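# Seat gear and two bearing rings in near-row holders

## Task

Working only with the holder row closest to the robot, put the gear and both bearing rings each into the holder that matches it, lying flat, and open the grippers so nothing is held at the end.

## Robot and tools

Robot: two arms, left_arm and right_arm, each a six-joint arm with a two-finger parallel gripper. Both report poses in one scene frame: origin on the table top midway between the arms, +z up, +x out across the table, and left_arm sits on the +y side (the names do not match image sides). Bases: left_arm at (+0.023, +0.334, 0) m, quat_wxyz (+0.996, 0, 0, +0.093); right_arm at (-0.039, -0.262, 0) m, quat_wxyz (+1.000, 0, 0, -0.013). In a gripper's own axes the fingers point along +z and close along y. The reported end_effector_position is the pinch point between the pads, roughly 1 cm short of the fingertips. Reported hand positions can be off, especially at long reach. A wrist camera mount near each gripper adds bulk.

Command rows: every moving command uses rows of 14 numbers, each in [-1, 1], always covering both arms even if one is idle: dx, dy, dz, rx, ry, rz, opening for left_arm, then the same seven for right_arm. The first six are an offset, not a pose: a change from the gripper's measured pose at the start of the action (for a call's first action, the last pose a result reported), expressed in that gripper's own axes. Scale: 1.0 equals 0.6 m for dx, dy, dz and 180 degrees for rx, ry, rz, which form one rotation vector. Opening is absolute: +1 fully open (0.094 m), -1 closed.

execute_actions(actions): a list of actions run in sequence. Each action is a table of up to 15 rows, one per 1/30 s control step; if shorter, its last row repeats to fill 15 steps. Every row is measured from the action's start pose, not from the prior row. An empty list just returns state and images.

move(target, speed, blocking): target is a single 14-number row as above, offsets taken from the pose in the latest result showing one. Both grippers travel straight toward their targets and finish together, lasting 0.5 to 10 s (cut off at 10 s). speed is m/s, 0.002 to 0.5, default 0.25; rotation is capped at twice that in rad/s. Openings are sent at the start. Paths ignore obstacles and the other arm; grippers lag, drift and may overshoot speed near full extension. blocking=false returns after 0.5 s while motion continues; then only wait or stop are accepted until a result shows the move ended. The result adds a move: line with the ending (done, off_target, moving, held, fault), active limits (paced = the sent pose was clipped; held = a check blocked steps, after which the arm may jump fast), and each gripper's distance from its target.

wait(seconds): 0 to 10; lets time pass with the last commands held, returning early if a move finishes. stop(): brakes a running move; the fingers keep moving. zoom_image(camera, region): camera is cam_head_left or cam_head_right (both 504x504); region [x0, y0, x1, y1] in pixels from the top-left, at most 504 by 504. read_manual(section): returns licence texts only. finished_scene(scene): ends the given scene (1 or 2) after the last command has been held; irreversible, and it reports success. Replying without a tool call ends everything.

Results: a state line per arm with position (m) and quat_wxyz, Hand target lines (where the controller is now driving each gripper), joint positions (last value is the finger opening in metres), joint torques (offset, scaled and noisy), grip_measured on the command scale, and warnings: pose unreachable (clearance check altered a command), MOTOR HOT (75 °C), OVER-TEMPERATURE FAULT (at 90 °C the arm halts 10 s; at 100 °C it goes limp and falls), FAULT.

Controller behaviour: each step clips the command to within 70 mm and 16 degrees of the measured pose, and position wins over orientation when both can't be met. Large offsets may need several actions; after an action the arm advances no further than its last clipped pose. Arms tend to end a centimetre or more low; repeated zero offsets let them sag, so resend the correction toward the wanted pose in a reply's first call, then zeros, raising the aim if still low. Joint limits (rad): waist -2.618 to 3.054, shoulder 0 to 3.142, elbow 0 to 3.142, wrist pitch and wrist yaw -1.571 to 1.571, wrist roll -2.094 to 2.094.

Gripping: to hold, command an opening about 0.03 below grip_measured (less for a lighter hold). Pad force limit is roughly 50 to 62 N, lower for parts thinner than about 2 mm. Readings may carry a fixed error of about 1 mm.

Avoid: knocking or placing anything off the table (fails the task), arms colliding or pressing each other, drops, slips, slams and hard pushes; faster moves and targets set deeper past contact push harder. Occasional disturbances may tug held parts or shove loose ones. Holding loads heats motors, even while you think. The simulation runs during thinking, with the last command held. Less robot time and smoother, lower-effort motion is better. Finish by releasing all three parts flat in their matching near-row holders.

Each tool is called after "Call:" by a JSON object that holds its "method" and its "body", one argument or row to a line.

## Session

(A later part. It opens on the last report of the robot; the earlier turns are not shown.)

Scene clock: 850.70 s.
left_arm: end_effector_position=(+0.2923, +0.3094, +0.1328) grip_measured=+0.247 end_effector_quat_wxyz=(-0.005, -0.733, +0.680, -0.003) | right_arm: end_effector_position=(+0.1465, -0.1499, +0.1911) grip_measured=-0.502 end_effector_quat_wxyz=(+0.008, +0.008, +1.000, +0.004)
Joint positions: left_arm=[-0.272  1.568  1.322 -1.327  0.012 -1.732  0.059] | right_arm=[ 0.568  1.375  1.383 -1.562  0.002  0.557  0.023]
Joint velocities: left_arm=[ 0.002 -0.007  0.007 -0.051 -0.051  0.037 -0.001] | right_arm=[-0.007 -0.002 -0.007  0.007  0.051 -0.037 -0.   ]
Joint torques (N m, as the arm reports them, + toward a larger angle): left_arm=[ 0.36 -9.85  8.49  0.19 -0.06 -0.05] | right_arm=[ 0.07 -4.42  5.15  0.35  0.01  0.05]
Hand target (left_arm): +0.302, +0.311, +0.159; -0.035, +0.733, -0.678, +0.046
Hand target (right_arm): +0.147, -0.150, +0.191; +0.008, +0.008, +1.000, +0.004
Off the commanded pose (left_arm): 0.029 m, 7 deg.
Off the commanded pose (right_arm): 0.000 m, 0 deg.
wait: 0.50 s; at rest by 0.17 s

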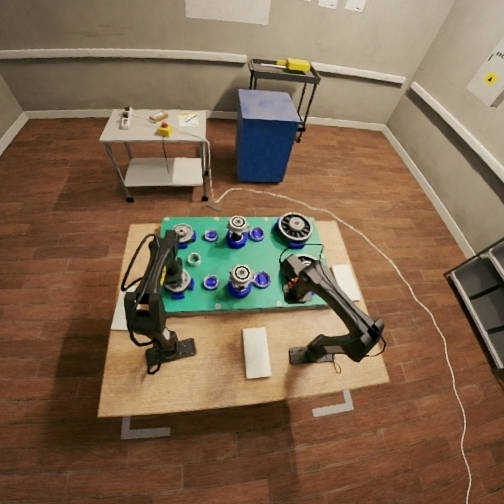

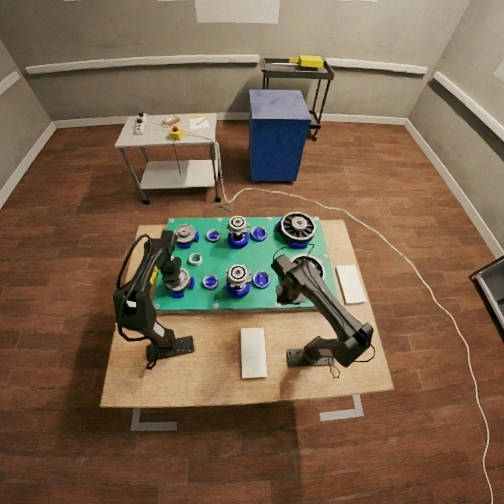

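Call:
{"method": "execute_actions", "body": {
  "actions": [
    [[-0.001,-0.017,-0.045,0.039,0.004,0,0.19,0,0,0,0,0,0,-0.5],[0.001,-0.016,-0.045,0.039,0.004,0,0.19,0,0,0,0,0,0,-0.5],[0.003,-0.016,-0.045,0.039,0.004,0,0.19,0,0,0,0,0,0,-0.5],[0.005,-0.015,-0.045,0.039,0.004,0,0.19,0,0,0,0,0,0,-0.5],[0.007,-0.015,-0.045,0.039,0.004,0,0.19,0,0,0,0,0,0,-0.5],[0.009,-0.014,-0.045,0.039,0.004,0,0.19,0,0,0,0,0,0,-0.5],[0.010,-0.014,-0.044,0.039,0.004,0,0.19,0,0,0,0,0,0,-0.5],[0.010,-0.013,-0.042,0.039,0.004,0,0.19,0,0,0,0,0,0,-0.5],[0.010,-0.013,-0.040,0.039,0.004,0,0.19,0,0,0,0,0,0,-0.5],[0.010,-0.013,-0.038,0.039,0.004,0,0.19,0,0,0,0,0,0,-0.5],[0.010,-0.013,-0.036,0.039,0.004,0,0.19,0,0,0,0,0,0,-0.5],[0.010,-0.013,-0.034,0.039,0.004,0,0.19,0,0,0,0,0,0,-0.5],[0.010,-0.013,-0.032,0.039,0.004,0,0.19,0,0,0,0,0,0,-0.5],[0.010,-0.013,-0.030,0.039,0.004,0,0.19,0,0,0,0,0,0,-0.5],[0.010,-0.013,-0.028,0.039,0.004,0,0.19,0,0,0,0,0,0,-0.5]]
  ]
}}

Call:
{"method": "wait", "body": {
  "seconds": 0.5
}}

Call:
{"method": "zoom_image", "body": {
  "camera": "cam_head_left",
  "region": [150, 255, 200, 300]
}}

Call:
{"method": "zoom_image", "body": {
  "camera": "cam_head_right",
  "region": [150, 255, 200, 300]
}}

Scene clock: 867.67 s.
left_arm: end_effector_position=(+0.2913, +0.3077, +0.1301) grip_measured=+0.247 end_effector_quat_wxyz=(+0.006, -0.734, +0.679, -0.009) | right_arm: end_effector_position=(+0.1465, -0.1499, +0.1911) grip_measured=-0.502 end_effector_quat_wxyz=(+0.008, +0.008, +1.000, +0.004)
Joint positions: left_arm=[-0.286  1.543  1.287 -1.294  0.002 -1.748  0.059] | right_arm=[ 0.568  1.375  1.383 -1.562  0.002  0.557  0.023]
Joint velocities: left_arm=[-0.007 -0.081 -0.085  0.051 -0.066  0.007 -0.   ] | right_arm=[-0.017 -0.022 -0.012 -0.007 -0.007 -0.007  0.001]
Joint torques (N m, as the arm reports them, + toward a larger angle): left_arm=[-0.41 -8.43  7.75  0.26  0.07 -0.08] | right_arm=[ 0.13 -4.48  5.01  0.36 -0.03  0.07]
Hand target (left_arm): +0.300, +0.305, +0.149; -0.034, +0.733, -0.678, +0.050
Hand target (right_arm): +0.147, -0.150, +0.191; +0.008, +0.008, +1.000, +0.004
Off the commanded pose (left_arm): 0.022 m, 6 deg.
Off the commanded pose (right_arm): 0.000 m, 0 deg.

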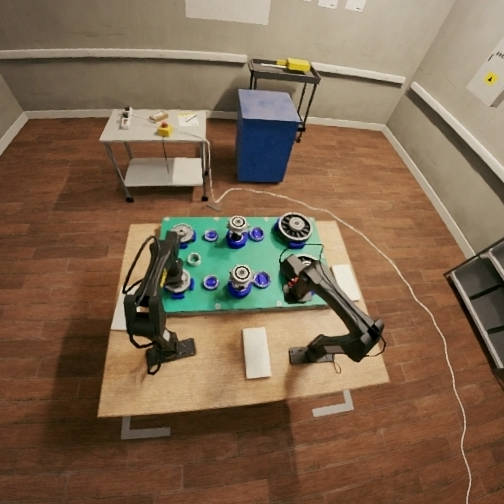

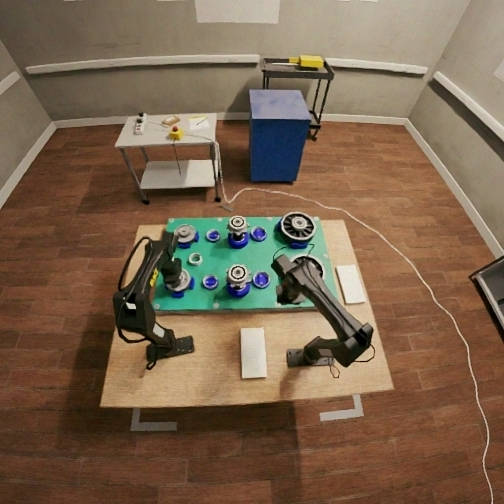

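Scene clock: 868.17 s.
left_arm: end_effector_position=(+0.2913, +0.3075, +0.1300) grip_measured=+0.247 end_effector_quat_wxyz=(+0.007, -0.734, +0.679, -0.011) | right_arm: end_effector_position=(+0.1465, -0.1499, +0.1911) grip_measured=-0.502 end_effector_quat_wxyz=(+0.008, +0.008, +1.000, +0.004)
Joint positions: left_arm=[-0.286  1.538  1.282 -1.289  0.002 -1.749  0.059] | right_arm=[ 0.568  1.375  1.383 -1.562  0.002  0.557  0.023]
Joint velocities: left_arm=[ 0.002 -0.007  0.012 -0.081 -0.066  0.051 -0.   ] | right_arm=[ 0.007  0.017  0.012 -0.037 -0.022  0.022  0.   ]
Joint torques (N m, as the arm reports them, + toward a larger angle): left_arm=[-0.61 -8.47  7.59  0.28  0.09 -0.09] | right_arm=[-0.06 -4.6   4.97  0.36 -0.05 -0.02]
Hand target (left_arm): +0.300, +0.304, +0.149; -0.034, +0.733, -0.678, +0.050
Hand target (right_arm): +0.147, -0.150, +0.191; +0.008, +0.008, +1.000, +0.004
Off the commanded pose (left_arm): 0.022 m, 5 deg.
Off the commanded pose (right_arm): 0.000 m, 0 deg.
wait: 0.50 s; at rest by 0.17 s

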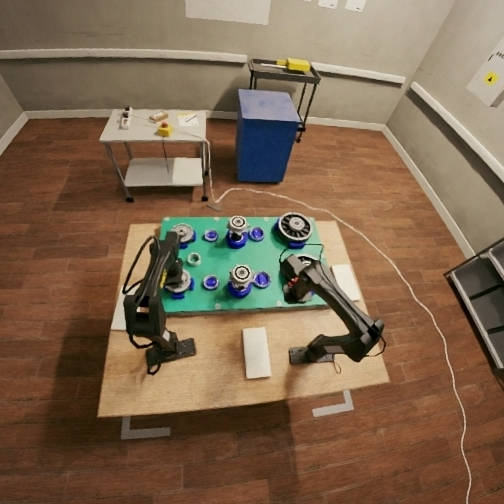

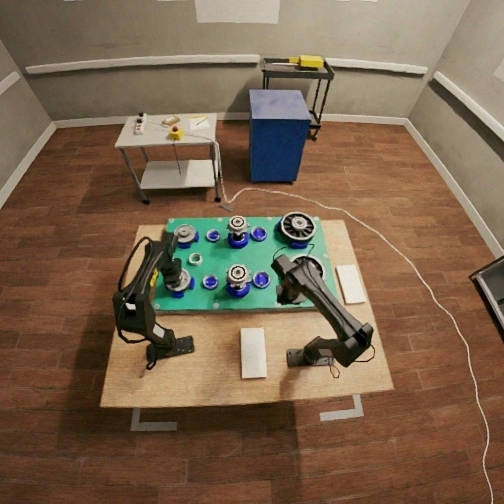

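Region (150, 255, 200, 300) of cam_head_left's 504x504 image, scaled by 10.080, with more detail than that image has; it fills the top 454 rows of this view, and the rest is white.

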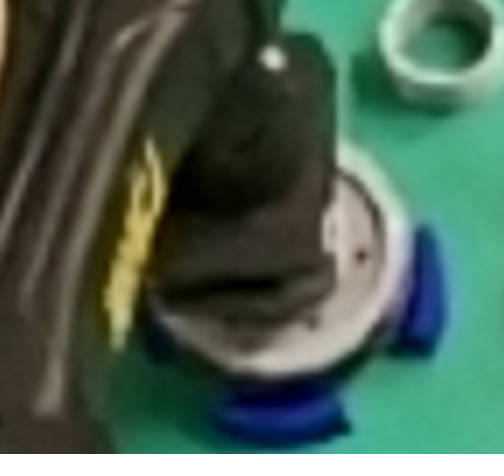

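Region (150, 255, 200, 300) of cam_head_right's 504x504 image, scaled by 10.080, with more detail than that image has; it fills the top 454 rows of this view, and the rest is white.

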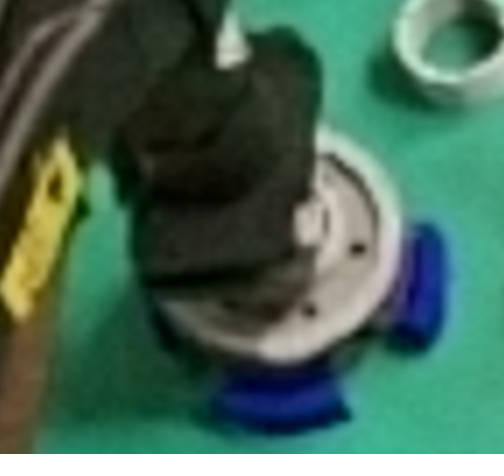

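Call:
{"method": "execute_actions", "body": {
  "actions": [
    [[0.006,-0.014,-0.031,0.028,0.002,0,0.19,0,0,0,0,0,0,-0.5],[0.006,-0.013,-0.029,0.025,0.002,0,0.19,0,0,0,0,0,0,-0.5],[0.006,-0.012,-0.027,0.022,0.002,0,0.19,0,0,0,0,0,0,-0.5],[0.005,-0.011,-0.025,0.020,0.001,0,0.19,0,0,0,0,0,0,-0.5],[0.005,-0.010,-0.023,0.017,0.001,0,0.19,0,0,0,0,0,0,-0.5],[0.005,-0.009,-0.021,0.014,0.001,0,0.19,0,0,0,0,0,0,-0.5],[0.004,-0.008,-0.019,0.012,0,0,0.19,0,0,0,0,0,0,-0.5],[0.004,-0.007,-0.017,0.009,0,0,0.19,0,0,0,0,0,0,-0.5],[0.004,-0.006,-0.015,0.006,0,0,0.19,0,0,0,0,0,0,-0.5],[0.004,-0.005,-0.013,0.004,-0.001,0,0.19,0,0,0,0,0,0,-0.5],[0.003,-0.004,-0.011,0.001,-0.001,0,0.19,0,0,0,0,0,0,-0.5],[0.003,-0.003,-0.009,-0.002,-0.001,0,0.19,0,0,0,0,0,0,-0.5],[0.003,-0.002,-0.007,-0.004,-0.002,0,0.19,0,0,0,0,0,0,-0.5],[0.003,-0.001,-0.006,-0.006,-0.002,0,0.19,0,0,0,0,0,0,-0.5],[0.003,0,-0.005,-0.008,-0.002,0,0.19,0,0,0,0,0,0,-0.5]]
  ]
}}

Call:
{"method": "wait", "body": {
  "seconds": 0.5
}}

Call:
{"method": "zoom_image", "body": {
  "camera": "cam_head_right",
  "region": [150, 255, 200, 300]
}}

Scene clock: 881.73 s.
left_arm: end_effector_position=(+0.2908, +0.3076, +0.1291) grip_measured=+0.247 end_effector_quat_wxyz=(+0.006, -0.734, +0.679, -0.004) | right_arm: end_effector_position=(+0.1465, -0.1499, +0.1911) grip_measured=-0.502 end_effector_quat_wxyz=(+0.008, +0.008, +1.000, +0.004)
Joint positions: left_arm=[-0.291  1.548  1.288 -1.297 -0.005 -1.753  0.059] | right_arm=[ 0.568  1.375  1.383 -1.562  0.002  0.557  0.023]
Joint velocities: left_arm=[ 0.002  0.066  0.056 -0.139 -0.066 -0.007  0.   ] | right_arm=[-0.027 -0.002 -0.002 -0.007 -0.022 -0.051  0.   ]
Joint torques (N m, as the arm reports them, + toward a larger angle): left_arm=[-0.03 -3.97  8.23 -0.1   0.03 -0.1 ] | right_arm=[-0.14 -4.49  5.35  0.38 -0.03  0.07]
Hand target (left_arm): +0.291, +0.306, +0.133; -0.000, +0.734, -0.679, -0.000
Hand target (right_arm): +0.147, -0.150, +0.191; +0.008, +0.008, +1.000, +0.004
Off the commanded pose (left_arm): 0.004 m, 1 deg.
Off the commanded pose (right_arm): 0.000 m, 0 deg.

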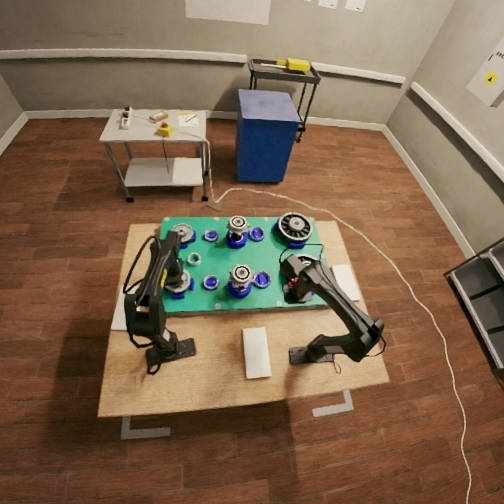

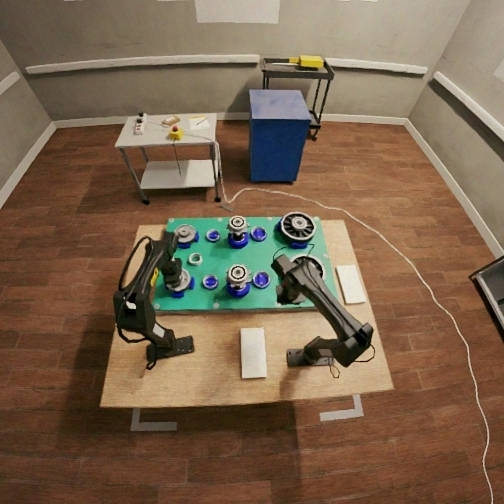

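Scene clock: 882.23 s.
left_arm: end_effector_position=(+0.2910, +0.3077, +0.1293) grip_measured=+0.247 end_effector_quat_wxyz=(+0.005, -0.734, +0.679, -0.002) | right_arm: end_effector_position=(+0.1465, -0.1499, +0.1911) grip_measured=-0.502 end_effector_quat_wxyz=(+0.008, +0.008, +1.000, +0.004)
Joint positions: left_arm=[-0.291  1.552  1.293 -1.301 -0.005 -1.753  0.059] | right_arm=[ 0.568  1.375  1.383 -1.562  0.002  0.557  0.023]
Joint velocities: left_arm=[ 0.002 -0.007 -0.007 -0.037  0.081 -0.007 -0.   ] | right_arm=[ 0.002 -0.007 -0.012  0.095 -0.037  0.095 -0.001]
Joint torques (N m, as the arm reports them, + toward a larger angle): left_arm=[-0.49 -4.24  7.98 -0.2   0.08 -0.08] | right_arm=[-0.02 -4.39  5.06  0.34 -0.03  0.04]
Hand target (left_arm): +0.291, +0.306, +0.133; -0.000, +0.734, -0.679, +0.000
Hand target (right_arm): +0.147, -0.150, +0.191; +0.008, +0.008, +1.000, +0.004
Off the commanded pose (left_arm): 0.004 m, 1 deg.
Off the commanded pose (right_arm): 0.000 m, 0 deg.
wait: 0.50 s; at rest by 0.17 s

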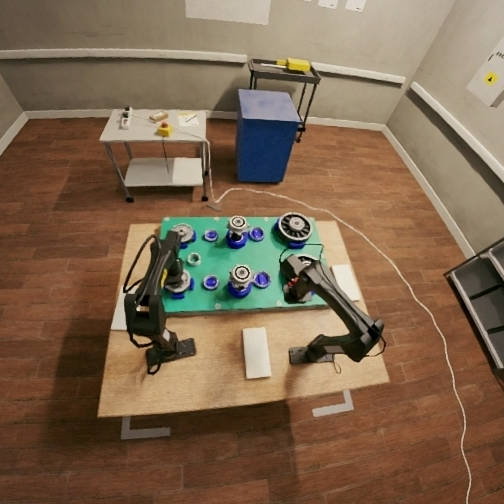

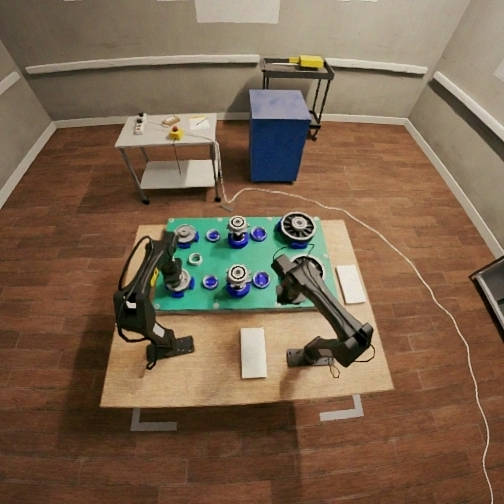

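Region (150, 255, 200, 300) of cam_head_right's 504x504 image, scaled by 10.080, with more detail than that image has; it fills the top 454 rows of this view, and the rest is white.

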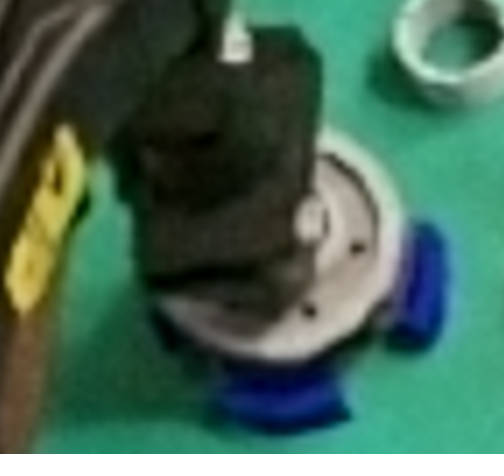

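Call:
{"method": "execute_actions", "body": {
  "actions": [
    [[0,0,-0.005,0,0,0,0.5,0,0,0,0,0,0,-0.5]]
  ]
}}

Call:
{"method": "move", "body": {
  "target": [0,0,-0.075,0,0,0,0.5,0,0,0,0,0,0,-0.5],
  "speed": 0.08
}}

Call:
{"method": "move", "body": {
  "target": [-0.2,0.12,-0.03,0,0,0,0.5,0,0,0,0,0,0,-0.5],
  "speed": 0.2
}}

Call:
{"method": "zoom_image", "body": {
  "camera": "cam_head_left",
  "region": [150, 215, 280, 305]
}}

Call:
{"method": "zoom_image", "body": {
  "camera": "cam_head_right",
  "region": [150, 255, 200, 300]
}}

Call:
{"method": "zoom_image", "body": {
  "camera": "cam_head_left",
  "region": [150, 255, 200, 300]
}}

Scene clock: 888.47 s.
left_arm: end_effector_position=(+0.2892, +0.3069, +0.1298) grip_measured=+0.498 end_effector_quat_wxyz=(+0.001, -0.734, +0.679, -0.002) | right_arm: end_effector_position=(+0.1465, -0.1499, +0.1911) grip_measured=-0.502 end_effector_quat_wxyz=(+0.008, +0.008, +1.000, +0.004)
Joint positions: left_arm=[-0.291  1.551  1.293 -1.309  0.    -1.753  0.07 ] | right_arm=[ 0.568  1.375  1.383 -1.562  0.002  0.557  0.023]
Joint velocities: left_arm=[ 0.007  0.002 -0.007 -0.051  0.037 -0.007  0.   ] | right_arm=[ 0.007  0.007 -0.017  0.037  0.007  0.037  0.001]
Joint torques (N m, as the arm reports them, + toward a larger angle): left_arm=[-0.15 -4.83  6.76 -0.01  0.02 -0.03] | right_arm=[-0.08 -4.48  5.05  0.33 -0.04  0.04]
Hand target (left_arm): +0.291, +0.308, +0.132; -0.005, +0.734, -0.679, +0.002
Hand target (right_arm): +0.147, -0.150, +0.191; +0.008, +0.008, +1.000, +0.004
Off the commanded pose (left_arm): 0.003 m, 0 deg.
Off the commanded pose (right_arm): 0.000 m, 0 deg.

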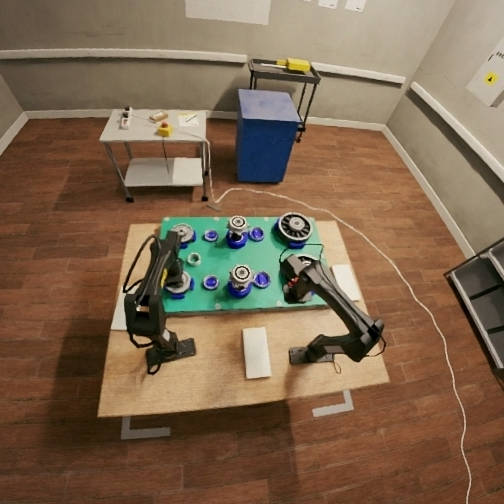

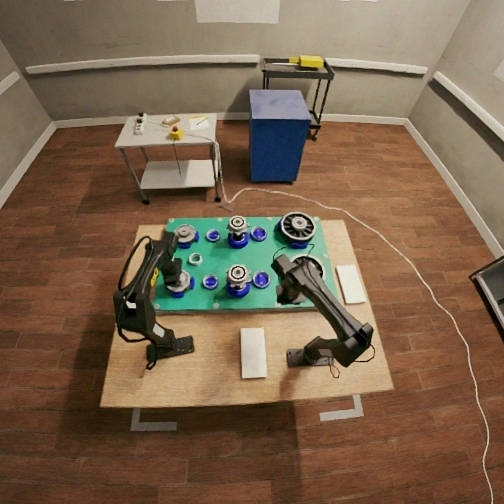

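Scene clock: 889.57 s.
left_arm: end_effector_position=(+0.2881, +0.3070, +0.1709) grip_measured=+0.498 end_effector_quat_wxyz=(+0.003, -0.734, +0.679, -0.004) | right_arm: end_effector_position=(+0.1465, -0.1499, +0.1911) grip_measured=-0.502 end_effector_quat_wxyz=(+0.008, +0.008, +1.000, +0.004)
Joint positions: left_arm=[-0.291  1.551  1.457 -1.467  0.    -1.753  0.07 ] | right_arm=[ 0.568  1.375  1.383 -1.562  0.002  0.557  0.023]
Joint velocities: left_arm=[-0.002 -0.007  0.002 -0.037 -0.037  0.037 -0.001] | right_arm=[ 0.002 -0.007  0.007  0.022 -0.022 -0.081 -0.   ]
Joint torques (N m, as the arm reports them, + toward a larger angle): left_arm=[ 0.1  -4.14  7.8  -0.13  0.    0.  ] | right_arm=[ 0.   -4.64  5.17  0.4  -0.02  0.05]
Hand target (left_arm): +0.288, +0.308, +0.175; -0.001, +0.734, -0.679, +0.002
Hand target (right_arm): +0.147, -0.150, +0.191; +0.008, +0.008, +1.000, +0.004
Off the commanded pose (left_arm): 0.004 m, 0 deg.
Off the commanded pose (right_arm): 0.000 m, 0 deg.
move: done

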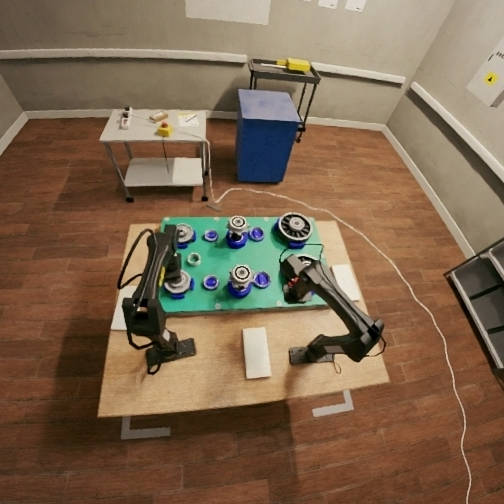

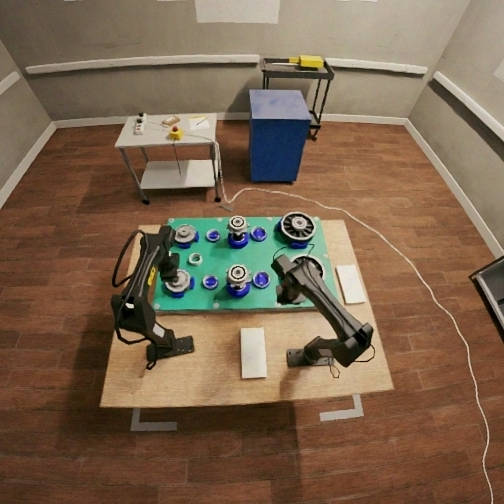

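Scene clock: 890.93 s.
left_arm: end_effector_position=(+0.2148, +0.4205, +0.1824) grip_measured=+0.498 end_effector_quat_wxyz=(+0.001, -0.734, +0.679, -0.003) | right_arm: end_effector_position=(+0.1465, -0.1499, +0.1911) grip_measured=-0.502 end_effector_quat_wxyz=(+0.008, +0.008, +1.000, +0.004)
Joint positions: left_arm=[ 0.238  1.356  1.332 -1.544  0.006 -1.225  0.07 ] | right_arm=[ 0.568  1.375  1.383 -1.562  0.002  0.557  0.023]
Joint velocities: left_arm=[-0.032 -0.007  0.007  0.066  0.007 -0.11   0.   ] | right_arm=[-0.007 -0.027  0.007 -0.051 -0.081 -0.066 -0.   ]
Joint torques (N m, as the arm reports them, + toward a larger angle): left_arm=[ 0.77 -4.49  5.03 -0.27  0.05  0.  ] | right_arm=[-0.07 -4.35  5.07  0.42 -0.02  0.03]
Hand target (left_arm): +0.208, +0.419, +0.185; +0.001, +0.734, -0.679, +0.004
Hand target (right_arm): +0.147, -0.150, +0.191; +0.008, +0.008, +1.000, +0.004
Off the commanded pose (left_arm): 0.010 m, 0 deg.
Off the commanded pose (right_arm): 0.000 m, 0 deg.
move: done

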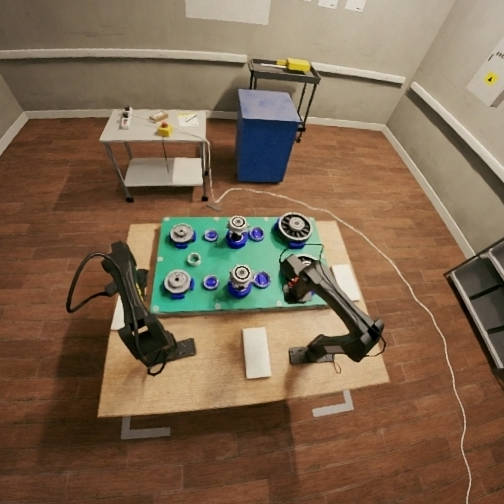

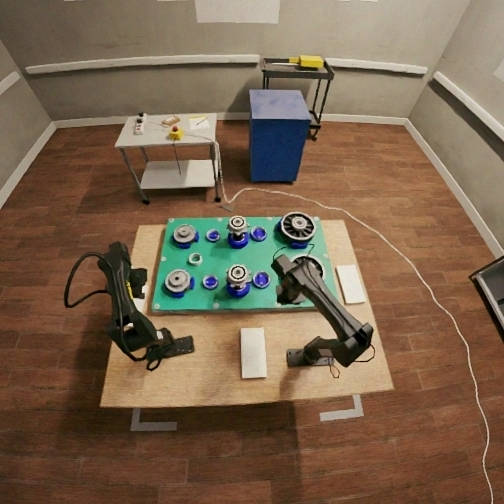

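Region (150, 215, 280, 305) of cam_head_left's 504x504 image, scaled by 3.877, with more detail than that image has; it fills the top 349 rows of this view, and the rest is white.

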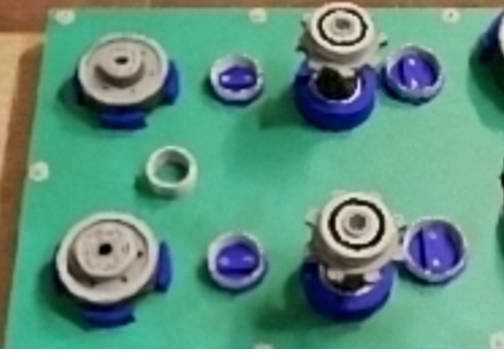

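Region (150, 255, 200, 300) of cam_head_right's 504x504 image, scaled by 10.080, with more detail than that image has; it fills the top 454 rows of this view, and the rest is white.

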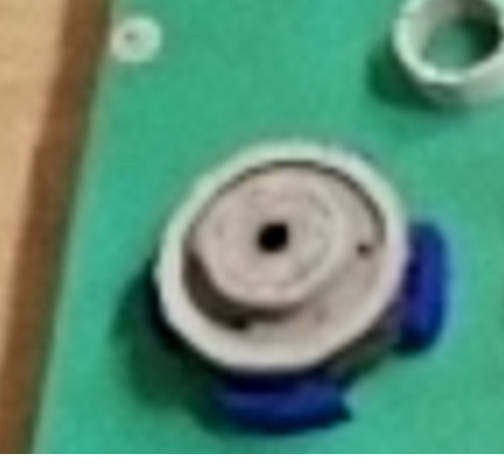

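Region (150, 255, 200, 300) of cam_head_left's 504x504 image, scaled by 10.080, with more detail than that image has; it fills the top 454 rows of this view, and the rest is white.

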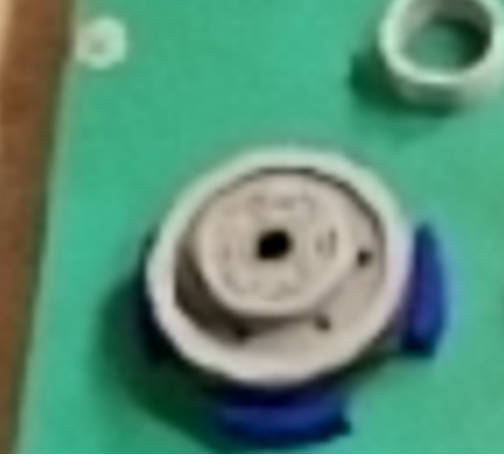

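Call:
{"method": "zoom_image", "body": {
  "camera": "cam_head_left",
  "region": [157, 213, 207, 258]
}}

Call:
{"method": "zoom_image", "body": {
  "camera": "cam_head_left",
  "region": [195, 262, 275, 302]
}}

Call:
{"method": "zoom_image", "body": {
  "camera": "cam_head_left",
  "region": [195, 215, 275, 255]
}}

Region (157, 213, 207, 258) of cam_head_left's 504x504 image, scaled by 10.080, with more detail than that image has; it fills the top 454 rows of this view, and the rest is white.

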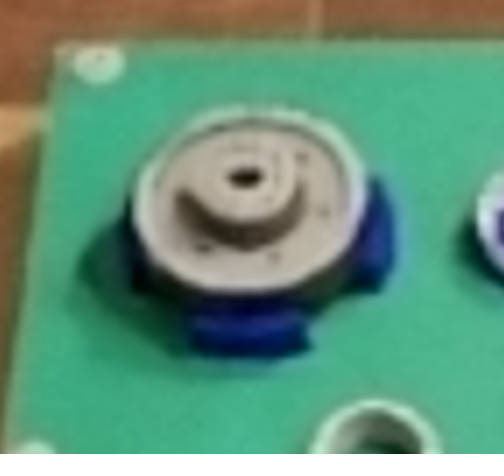

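Region (195, 262, 275, 302) of cam_head_left's 504x504 image, scaled by 6.300, with more detail than that image has.

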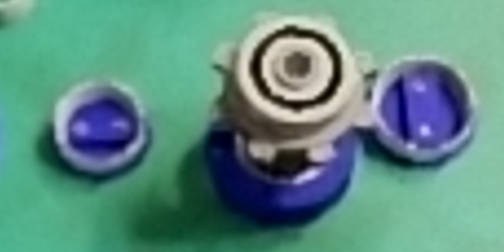

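Region (195, 215, 275, 255) of cam_head_left's 504x504 image, scaled by 6.300, with more detail than that image has.

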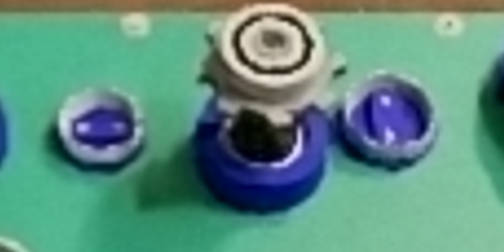

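Call:
{"method": "finished_scene", "body": {
  "scene": 1
}}

The scene is finished: the task was done.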